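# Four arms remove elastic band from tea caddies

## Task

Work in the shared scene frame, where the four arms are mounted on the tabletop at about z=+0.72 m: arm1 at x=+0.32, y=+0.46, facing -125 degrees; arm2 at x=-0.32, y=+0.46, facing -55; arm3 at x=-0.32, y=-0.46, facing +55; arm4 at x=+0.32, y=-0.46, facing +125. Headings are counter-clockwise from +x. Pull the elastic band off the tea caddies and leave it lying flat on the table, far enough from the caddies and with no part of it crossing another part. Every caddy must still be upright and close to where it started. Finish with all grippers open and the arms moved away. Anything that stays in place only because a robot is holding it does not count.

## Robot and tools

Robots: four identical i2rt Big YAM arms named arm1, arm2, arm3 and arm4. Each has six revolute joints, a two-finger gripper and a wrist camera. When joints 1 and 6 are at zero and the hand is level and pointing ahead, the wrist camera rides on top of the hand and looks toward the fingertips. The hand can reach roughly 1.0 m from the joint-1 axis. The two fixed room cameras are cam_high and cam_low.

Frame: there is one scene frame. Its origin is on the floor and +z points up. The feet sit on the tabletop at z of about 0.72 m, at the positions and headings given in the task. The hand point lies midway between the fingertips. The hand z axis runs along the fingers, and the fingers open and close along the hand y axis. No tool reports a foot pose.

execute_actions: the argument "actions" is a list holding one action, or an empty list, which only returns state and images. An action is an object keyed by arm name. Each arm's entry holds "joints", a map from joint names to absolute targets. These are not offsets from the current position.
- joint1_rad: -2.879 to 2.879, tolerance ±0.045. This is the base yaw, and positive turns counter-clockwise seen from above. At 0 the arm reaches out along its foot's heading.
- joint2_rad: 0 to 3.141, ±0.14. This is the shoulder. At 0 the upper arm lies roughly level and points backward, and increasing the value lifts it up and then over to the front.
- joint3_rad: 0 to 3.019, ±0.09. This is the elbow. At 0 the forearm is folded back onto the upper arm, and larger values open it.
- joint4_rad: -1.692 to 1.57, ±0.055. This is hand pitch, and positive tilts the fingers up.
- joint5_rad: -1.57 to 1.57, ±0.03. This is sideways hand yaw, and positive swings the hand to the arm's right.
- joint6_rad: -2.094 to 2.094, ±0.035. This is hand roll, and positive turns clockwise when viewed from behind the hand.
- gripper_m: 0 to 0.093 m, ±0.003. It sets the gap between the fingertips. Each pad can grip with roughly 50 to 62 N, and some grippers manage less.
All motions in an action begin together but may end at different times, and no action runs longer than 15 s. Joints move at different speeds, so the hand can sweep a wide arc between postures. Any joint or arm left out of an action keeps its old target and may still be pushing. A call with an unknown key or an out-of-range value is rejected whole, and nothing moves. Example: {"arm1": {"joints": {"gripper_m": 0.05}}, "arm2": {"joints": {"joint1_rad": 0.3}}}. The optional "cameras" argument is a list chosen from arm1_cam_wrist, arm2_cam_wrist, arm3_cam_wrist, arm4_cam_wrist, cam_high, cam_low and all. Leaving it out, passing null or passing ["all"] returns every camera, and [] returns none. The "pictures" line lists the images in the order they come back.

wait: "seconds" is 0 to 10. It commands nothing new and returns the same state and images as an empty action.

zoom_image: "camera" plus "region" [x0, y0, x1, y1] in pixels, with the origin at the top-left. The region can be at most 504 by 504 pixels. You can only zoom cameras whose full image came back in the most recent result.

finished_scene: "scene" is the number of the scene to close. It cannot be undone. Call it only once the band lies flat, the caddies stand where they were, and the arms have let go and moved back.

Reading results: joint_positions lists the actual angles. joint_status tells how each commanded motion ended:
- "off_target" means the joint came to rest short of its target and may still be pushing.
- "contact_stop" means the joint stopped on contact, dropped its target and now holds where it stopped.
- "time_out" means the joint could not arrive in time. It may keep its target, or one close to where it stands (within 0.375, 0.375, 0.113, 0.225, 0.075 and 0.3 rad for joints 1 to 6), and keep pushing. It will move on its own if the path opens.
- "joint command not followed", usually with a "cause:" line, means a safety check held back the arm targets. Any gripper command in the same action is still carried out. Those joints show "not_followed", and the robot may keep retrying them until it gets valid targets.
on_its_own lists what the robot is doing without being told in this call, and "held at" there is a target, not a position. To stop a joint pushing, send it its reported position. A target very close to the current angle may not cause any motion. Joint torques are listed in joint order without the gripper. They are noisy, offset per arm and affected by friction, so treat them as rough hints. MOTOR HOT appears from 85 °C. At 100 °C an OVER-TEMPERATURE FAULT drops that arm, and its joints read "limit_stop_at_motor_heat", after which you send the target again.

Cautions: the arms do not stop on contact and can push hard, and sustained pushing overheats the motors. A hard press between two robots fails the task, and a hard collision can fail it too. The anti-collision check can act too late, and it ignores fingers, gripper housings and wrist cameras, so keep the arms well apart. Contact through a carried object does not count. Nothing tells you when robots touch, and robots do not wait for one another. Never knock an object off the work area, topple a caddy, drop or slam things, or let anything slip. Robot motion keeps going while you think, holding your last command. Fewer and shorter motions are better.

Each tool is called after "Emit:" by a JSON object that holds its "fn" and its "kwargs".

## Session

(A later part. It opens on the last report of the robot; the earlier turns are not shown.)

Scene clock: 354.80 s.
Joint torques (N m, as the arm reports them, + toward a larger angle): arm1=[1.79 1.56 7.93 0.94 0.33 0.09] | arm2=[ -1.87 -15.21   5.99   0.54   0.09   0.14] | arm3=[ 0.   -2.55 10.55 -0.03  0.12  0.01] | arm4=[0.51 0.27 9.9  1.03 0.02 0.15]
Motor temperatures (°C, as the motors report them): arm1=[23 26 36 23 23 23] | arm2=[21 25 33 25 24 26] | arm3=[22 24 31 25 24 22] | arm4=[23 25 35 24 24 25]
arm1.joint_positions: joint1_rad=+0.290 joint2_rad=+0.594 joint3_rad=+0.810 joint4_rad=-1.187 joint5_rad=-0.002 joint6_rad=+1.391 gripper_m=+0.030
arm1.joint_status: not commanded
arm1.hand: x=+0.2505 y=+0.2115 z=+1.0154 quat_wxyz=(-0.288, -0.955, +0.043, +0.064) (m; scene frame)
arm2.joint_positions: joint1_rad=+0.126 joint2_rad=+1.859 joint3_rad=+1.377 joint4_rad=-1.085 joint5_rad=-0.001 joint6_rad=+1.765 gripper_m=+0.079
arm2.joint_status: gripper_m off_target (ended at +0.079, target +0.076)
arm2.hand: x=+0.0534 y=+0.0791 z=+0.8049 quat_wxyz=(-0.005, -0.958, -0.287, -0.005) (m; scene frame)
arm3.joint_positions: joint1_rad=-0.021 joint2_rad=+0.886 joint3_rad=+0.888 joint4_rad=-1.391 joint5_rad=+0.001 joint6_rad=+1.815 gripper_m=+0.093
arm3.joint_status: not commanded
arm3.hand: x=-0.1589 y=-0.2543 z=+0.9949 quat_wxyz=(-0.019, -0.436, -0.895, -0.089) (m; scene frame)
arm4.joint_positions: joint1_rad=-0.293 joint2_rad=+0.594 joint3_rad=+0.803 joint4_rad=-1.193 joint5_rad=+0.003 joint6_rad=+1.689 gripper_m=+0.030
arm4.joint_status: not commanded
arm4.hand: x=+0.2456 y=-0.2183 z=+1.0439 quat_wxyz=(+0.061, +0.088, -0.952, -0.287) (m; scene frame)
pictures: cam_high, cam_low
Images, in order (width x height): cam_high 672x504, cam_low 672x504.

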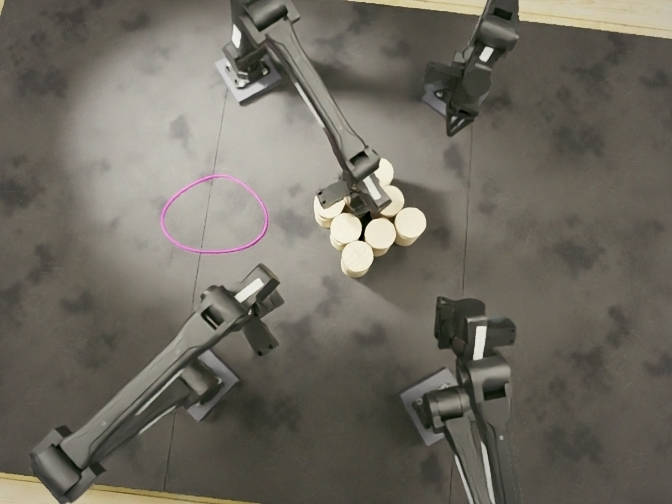

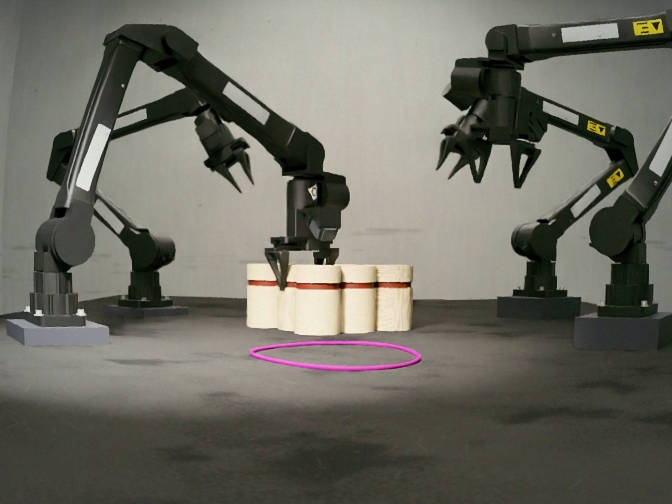

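Emit:
{"fn": "execute_actions", "kwargs": {"actions": [{"arm2":{"joints":{"joint2_rad":1.79,"joint3_rad":1.27,"joint4_rad":-1.04}}}], "cameras": []}}

Emit:
{"fn": "execute_actions", "kwargs": {"actions": [{"arm2":{"joints":{"gripper_m":0.093}}}], "cameras": ["cam_low"]}}

Emit:
{"fn": "execute_actions", "kwargs": {"actions": [{"arm2":{"joints":{"joint2_rad":1.76,"joint3_rad":1.37,"joint4_rad":-1.15}}}], "cameras": []}}

Emit:
{"fn": "execute_actions", "kwargs": {"actions": [{"arm2":{"joints":{"joint2_rad":1.70,"joint3_rad":1.46,"joint4_rad":-1.29}}}], "cameras": []}}

Emit:
{"fn": "execute_actions", "kwargs": {"actions": [{"arm2":{"joints":{"joint2_rad":0.9,"joint3_rad":1.1,"joint4_rad":-1.4}}}], "cameras": ["cam_high","cam_low"]}}

Scene clock: 364.33 s.
Joint torques (N m, as the arm reports them, + toward a larger angle): arm1=[1.79 1.52 7.91 0.92 0.33 0.08] | arm2=[ -1.69 -15.77   5.64   0.5    0.07   0.16] | arm3=[ 0.15 -2.47 10.56 -0.01  0.13  0.02] | arm4=[0.5  0.27 9.89 1.02 0.02 0.15]
Motor temperatures (°C, as the motors report them): arm1=[23 26 36 23 23 23] | arm2=[21 25 33 25 24 26] | arm3=[22 24 32 25 24 22] | arm4=[23 25 35 24 24 25]
arm1.joint_positions: joint1_rad=+0.290 joint2_rad=+0.594 joint3_rad=+0.810 joint4_rad=-1.187 joint5_rad=-0.002 joint6_rad=+1.391 gripper_m=+0.030
arm1.joint_status: not commanded
arm1.hand: x=+0.2505 y=+0.2115 z=+1.0154 quat_wxyz=(-0.288, -0.955, +0.043, +0.064) (m; scene frame)
arm2.joint_positions: joint1_rad=+0.126 joint2_rad=+1.791 joint3_rad=+1.277 joint4_rad=-1.048 joint5_rad=-0.001 joint6_rad=+1.766 gripper_m=+0.079
arm2.joint_status: all done
arm2.hand: x=+0.0337 y=+0.0992 z=+0.8048 quat_wxyz=(-0.008, -0.958, -0.287, -0.006) (m; scene frame)
arm3.joint_positions: joint1_rad=-0.021 joint2_rad=+0.886 joint3_rad=+0.888 joint4_rad=-1.391 joint5_rad=+0.001 joint6_rad=+1.815 gripper_m=+0.093
arm3.joint_status: not commanded
arm3.hand: x=-0.1589 y=-0.2543 z=+0.9949 quat_wxyz=(-0.019, -0.436, -0.895, -0.089) (m; scene frame)
arm4.joint_positions: joint1_rad=-0.293 joint2_rad=+0.594 joint3_rad=+0.803 joint4_rad=-1.193 joint5_rad=+0.003 joint6_rad=+1.689 gripper_m=+0.030
arm4.joint_status: not commanded
arm4.hand: x=+0.2456 y=-0.2183 z=+1.0439 quat_wxyz=(+0.061, +0.088, -0.952, -0.287) (m; scene frame)
pictures: none
No camera images: the call's "cameras" was empty. Leave "cameras" out to get every camera's image.

Scene clock: 364.87 s.
Joint torques (N m, as the arm reports them, + toward a larger angle): arm1=[1.79 1.51 7.91 0.94 0.33 0.08] | arm2=[ -1.37 -15.62   6.07   0.39   0.09   0.15] | arm3=[ 0.06 -2.54 10.55 -0.02  0.13  0.01] | arm4=[0.48 0.3  9.88 1.04 0.01 0.15]
Motor temperatures (°C, as the motors report them): arm1=[23 26 36 23 23 23] | arm2=[21 25 33 25 24 26] | arm3=[22 24 32 25 24 22] | arm4=[23 25 35 24 24 25]
arm1.joint_positions: joint1_rad=+0.290 joint2_rad=+0.594 joint3_rad=+0.810 joint4_rad=-1.187 joint5_rad=-0.002 joint6_rad=+1.391 gripper_m=+0.030
arm1.joint_status: not commanded
arm1.hand: x=+0.2505 y=+0.2115 z=+1.0154 quat_wxyz=(-0.288, -0.955, +0.043, +0.064) (m; scene frame)
arm2.joint_positions: joint1_rad=+0.126 joint2_rad=+1.791 joint3_rad=+1.270 joint4_rad=-1.048 joint5_rad=-0.001 joint6_rad=+1.766 gripper_m=+0.093
arm2.joint_status: all done
arm2.hand: x=+0.0315 y=+0.1014 z=+0.8024 quat_wxyz=(-0.005, -0.958, -0.287, -0.005) (m; scene frame)
arm3.joint_positions: joint1_rad=-0.021 joint2_rad=+0.886 joint3_rad=+0.888 joint4_rad=-1.391 joint5_rad=+0.001 joint6_rad=+1.815 gripper_m=+0.093
arm3.joint_status: not commanded
arm3.hand: x=-0.1589 y=-0.2543 z=+0.9949 quat_wxyz=(-0.019, -0.436, -0.895, -0.089) (m; scene frame)
arm4.joint_positions: joint1_rad=-0.293 joint2_rad=+0.594 joint3_rad=+0.803 joint4_rad=-1.193 joint5_rad=+0.003 joint6_rad=+1.689 gripper_m=+0.030
arm4.joint_status: not commanded
arm4.hand: x=+0.2456 y=-0.2183 z=+1.0439 quat_wxyz=(+0.061, +0.088, -0.952, -0.287) (m; scene frame)
pictures: cam_low
Images, in order (width x height): cam_low 672x504.

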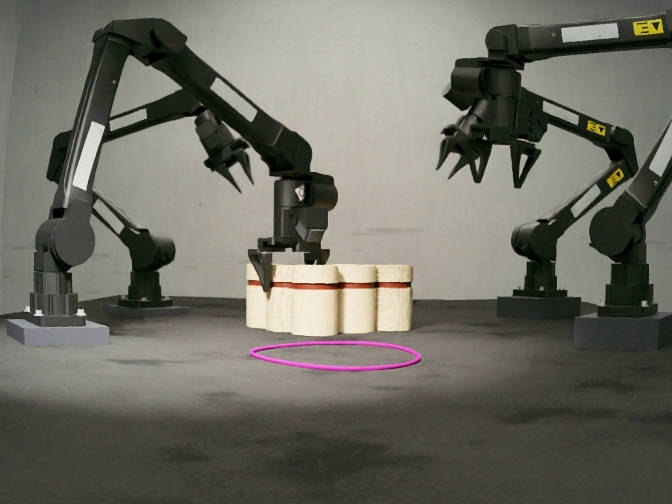

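Scene clock: 365.73 s.
Joint torques (N m, as the arm reports them, + toward a larger angle): arm1=[1.81 1.51 7.93 0.89 0.33 0.08] | arm2=[ -1.65 -16.75   9.1   -0.39   0.07   0.17] | arm3=[ 0.06 -2.5  10.54 -0.03  0.12  0.01] | arm4=[0.5  0.23 9.91 1.04 0.01 0.15]
Motor temperatures (°C, as the motors report them): arm1=[23 26 36 23 23 23] | arm2=[21 25 33 25 24 26] | arm3=[22 24 32 25 24 22] | arm4=[23 25 35 24 24 25]
arm1.joint_positions: joint1_rad=+0.290 joint2_rad=+0.594 joint3_rad=+0.810 joint4_rad=-1.187 joint5_rad=-0.002 joint6_rad=+1.391 gripper_m=+0.030
arm1.joint_status: not commanded
arm1.hand: x=+0.2505 y=+0.2115 z=+1.0154 quat_wxyz=(-0.288, -0.955, +0.043, +0.064) (m; scene frame)
arm2.joint_positions: joint1_rad=+0.126 joint2_rad=+1.769 joint3_rad=+1.333 joint4_rad=-1.136 joint5_rad=-0.001 joint6_rad=+1.766 gripper_m=+0.093
arm2.joint_status: all done
arm2.hand: x=+0.0358 y=+0.0970 z=+0.8344 quat_wxyz=(-0.003, -0.958, -0.287, -0.004) (m; scene frame)
arm3.joint_positions: joint1_rad=-0.021 joint2_rad=+0.886 joint3_rad=+0.888 joint4_rad=-1.391 joint5_rad=+0.001 joint6_rad=+1.815 gripper_m=+0.093
arm3.joint_status: not commanded
arm3.hand: x=-0.1589 y=-0.2543 z=+0.9949 quat_wxyz=(-0.019, -0.436, -0.895, -0.089) (m; scene frame)
arm4.joint_positions: joint1_rad=-0.293 joint2_rad=+0.594 joint3_rad=+0.803 joint4_rad=-1.193 joint5_rad=+0.003 joint6_rad=+1.689 gripper_m=+0.030
arm4.joint_status: not commanded
arm4.hand: x=+0.2456 y=-0.2183 z=+1.0439 quat_wxyz=(+0.061, +0.088, -0.952, -0.287) (m; scene frame)
pictures: none
No camera images: the call's "cameras" was empty. Leave "cameras" out to get every camera's image.

Scene clock: 366.67 s.
Joint torques (N m, as the arm reports them, + toward a larger angle): arm1=[1.79 1.53 7.9  0.93 0.34 0.08] | arm2=[ -1.16 -14.93   9.2   -0.34   0.06   0.16] | arm3=[ 0.06 -2.58 10.54 -0.03  0.12  0.01] | arm4=[0.5  0.25 9.91 1.03 0.01 0.15]
Motor temperatures (°C, as the motors report them): arm1=[23 26 36 23 23 23] | arm2=[21 25 33 25 24 26] | arm3=[22 24 32 25 24 22] | arm4=[23 25 35 24 24 25]
arm1.joint_positions: joint1_rad=+0.290 joint2_rad=+0.594 joint3_rad=+0.810 joint4_rad=-1.187 joint5_rad=-0.002 joint6_rad=+1.391 gripper_m=+0.030
arm1.joint_status: not commanded
arm1.hand: x=+0.2505 y=+0.2115 z=+1.0154 quat_wxyz=(-0.288, -0.955, +0.043, +0.064) (m; scene frame)
arm2.joint_positions: joint1_rad=+0.126 joint2_rad=+1.693 joint3_rad=+1.428 joint4_rad=-1.276 joint5_rad=-0.001 joint6_rad=+1.766 gripper_m=+0.093
arm2.joint_status: all done
arm2.hand: x=+0.0368 y=+0.0956 z=+0.9057 quat_wxyz=(-0.017, -0.958, -0.286, -0.011) (m; scene frame)
arm3.joint_positions: joint1_rad=-0.021 joint2_rad=+0.886 joint3_rad=+0.888 joint4_rad=-1.391 joint5_rad=+0.001 joint6_rad=+1.815 gripper_m=+0.093
arm3.joint_status: not commanded
arm3.hand: x=-0.1589 y=-0.2543 z=+0.9949 quat_wxyz=(-0.019, -0.436, -0.895, -0.089) (m; scene frame)
arm4.joint_positions: joint1_rad=-0.293 joint2_rad=+0.594 joint3_rad=+0.803 joint4_rad=-1.193 joint5_rad=+0.003 joint6_rad=+1.689 gripper_m=+0.030
arm4.joint_status: not commanded
arm4.hand: x=+0.2456 y=-0.2183 z=+1.0439 quat_wxyz=(+0.061, +0.088, -0.952, -0.287) (m; scene frame)
pictures: none
No camera images: the call's "cameras" was empty. Leave "cameras" out to get every camera's image.

Scene clock: 368.17 s.
Joint torques (N m, as the arm reports them, + toward a larger angle): arm1=[1.72 1.49 7.9  0.91 0.33 0.09] | arm2=[-1.59 -0.88  7.47  0.35  0.06  0.12] | arm3=[ 0.06 -2.49 10.52 -0.02  0.12  0.01] | arm4=[0.47 0.22 9.9  1.05 0.01 0.15]
Motor temperatures (°C, as the motors report them): arm1=[23 26 36 23 23 23] | arm2=[21 25 33 25 24 26] | arm3=[22 24 32 25 24 22] | arm4=[23 25 35 24 24 25]
arm1.joint_positions: joint1_rad=+0.290 joint2_rad=+0.594 joint3_rad=+0.810 joint4_rad=-1.187 joint5_rad=-0.002 joint6_rad=+1.391 gripper_m=+0.030
arm1.joint_status: not commanded
arm1.hand: x=+0.2505 y=+0.2115 z=+1.0154 quat_wxyz=(-0.288, -0.955, +0.043, +0.064) (m; scene frame)
arm2.joint_positions: joint1_rad=+0.126 joint2_rad=+0.891 joint3_rad=+1.100 joint4_rad=-1.388 joint5_rad=-0.001 joint6_rad=+1.766 gripper_m=+0.093
arm2.joint_status: all done
arm2.hand: x=-0.1100 y=+0.2445 z=+1.0705 quat_wxyz=(-0.175, -0.939, -0.281, -0.095) (m; scene frame)
arm3.joint_positions: joint1_rad=-0.021 joint2_rad=+0.886 joint3_rad=+0.888 joint4_rad=-1.391 joint5_rad=+0.001 joint6_rad=+1.815 gripper_m=+0.093
arm3.joint_status: not commanded
arm3.hand: x=-0.1589 y=-0.2543 z=+0.9949 quat_wxyz=(-0.019, -0.436, -0.895, -0.089) (m; scene frame)
arm4.joint_positions: joint1_rad=-0.293 joint2_rad=+0.594 joint3_rad=+0.803 joint4_rad=-1.193 joint5_rad=+0.003 joint6_rad=+1.689 gripper_m=+0.030
arm4.joint_status: not commanded
arm4.hand: x=+0.2456 y=-0.2183 z=+1.0439 quat_wxyz=(+0.061, +0.088, -0.952, -0.287) (m; scene frame)
pictures: cam_high, cam_low
Images, in order (width x height): cam_high 672x504, cam_low 672x504.

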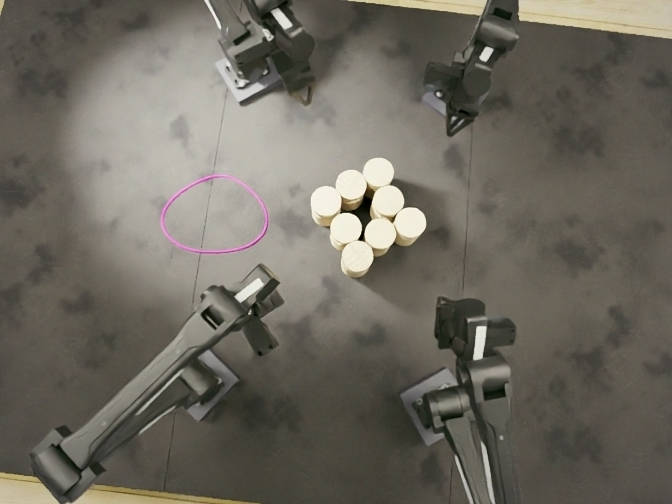

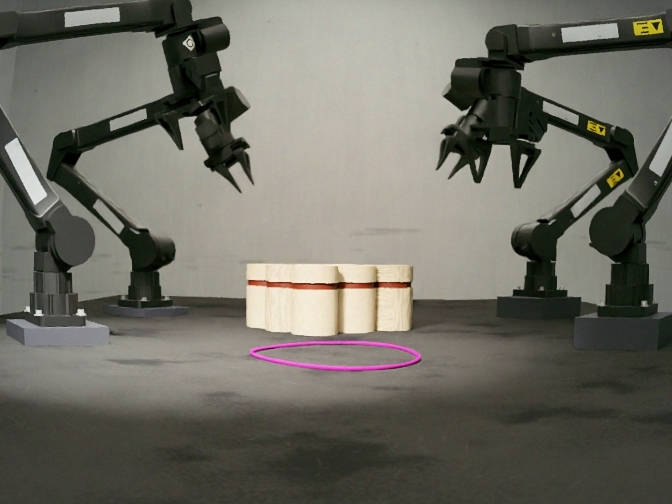

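Every caddy is now within about 2 cm of where it started.

Emit:
{"fn": "finished_scene", "kwargs": {"scene": 2}}

The scene is finished: the task was done.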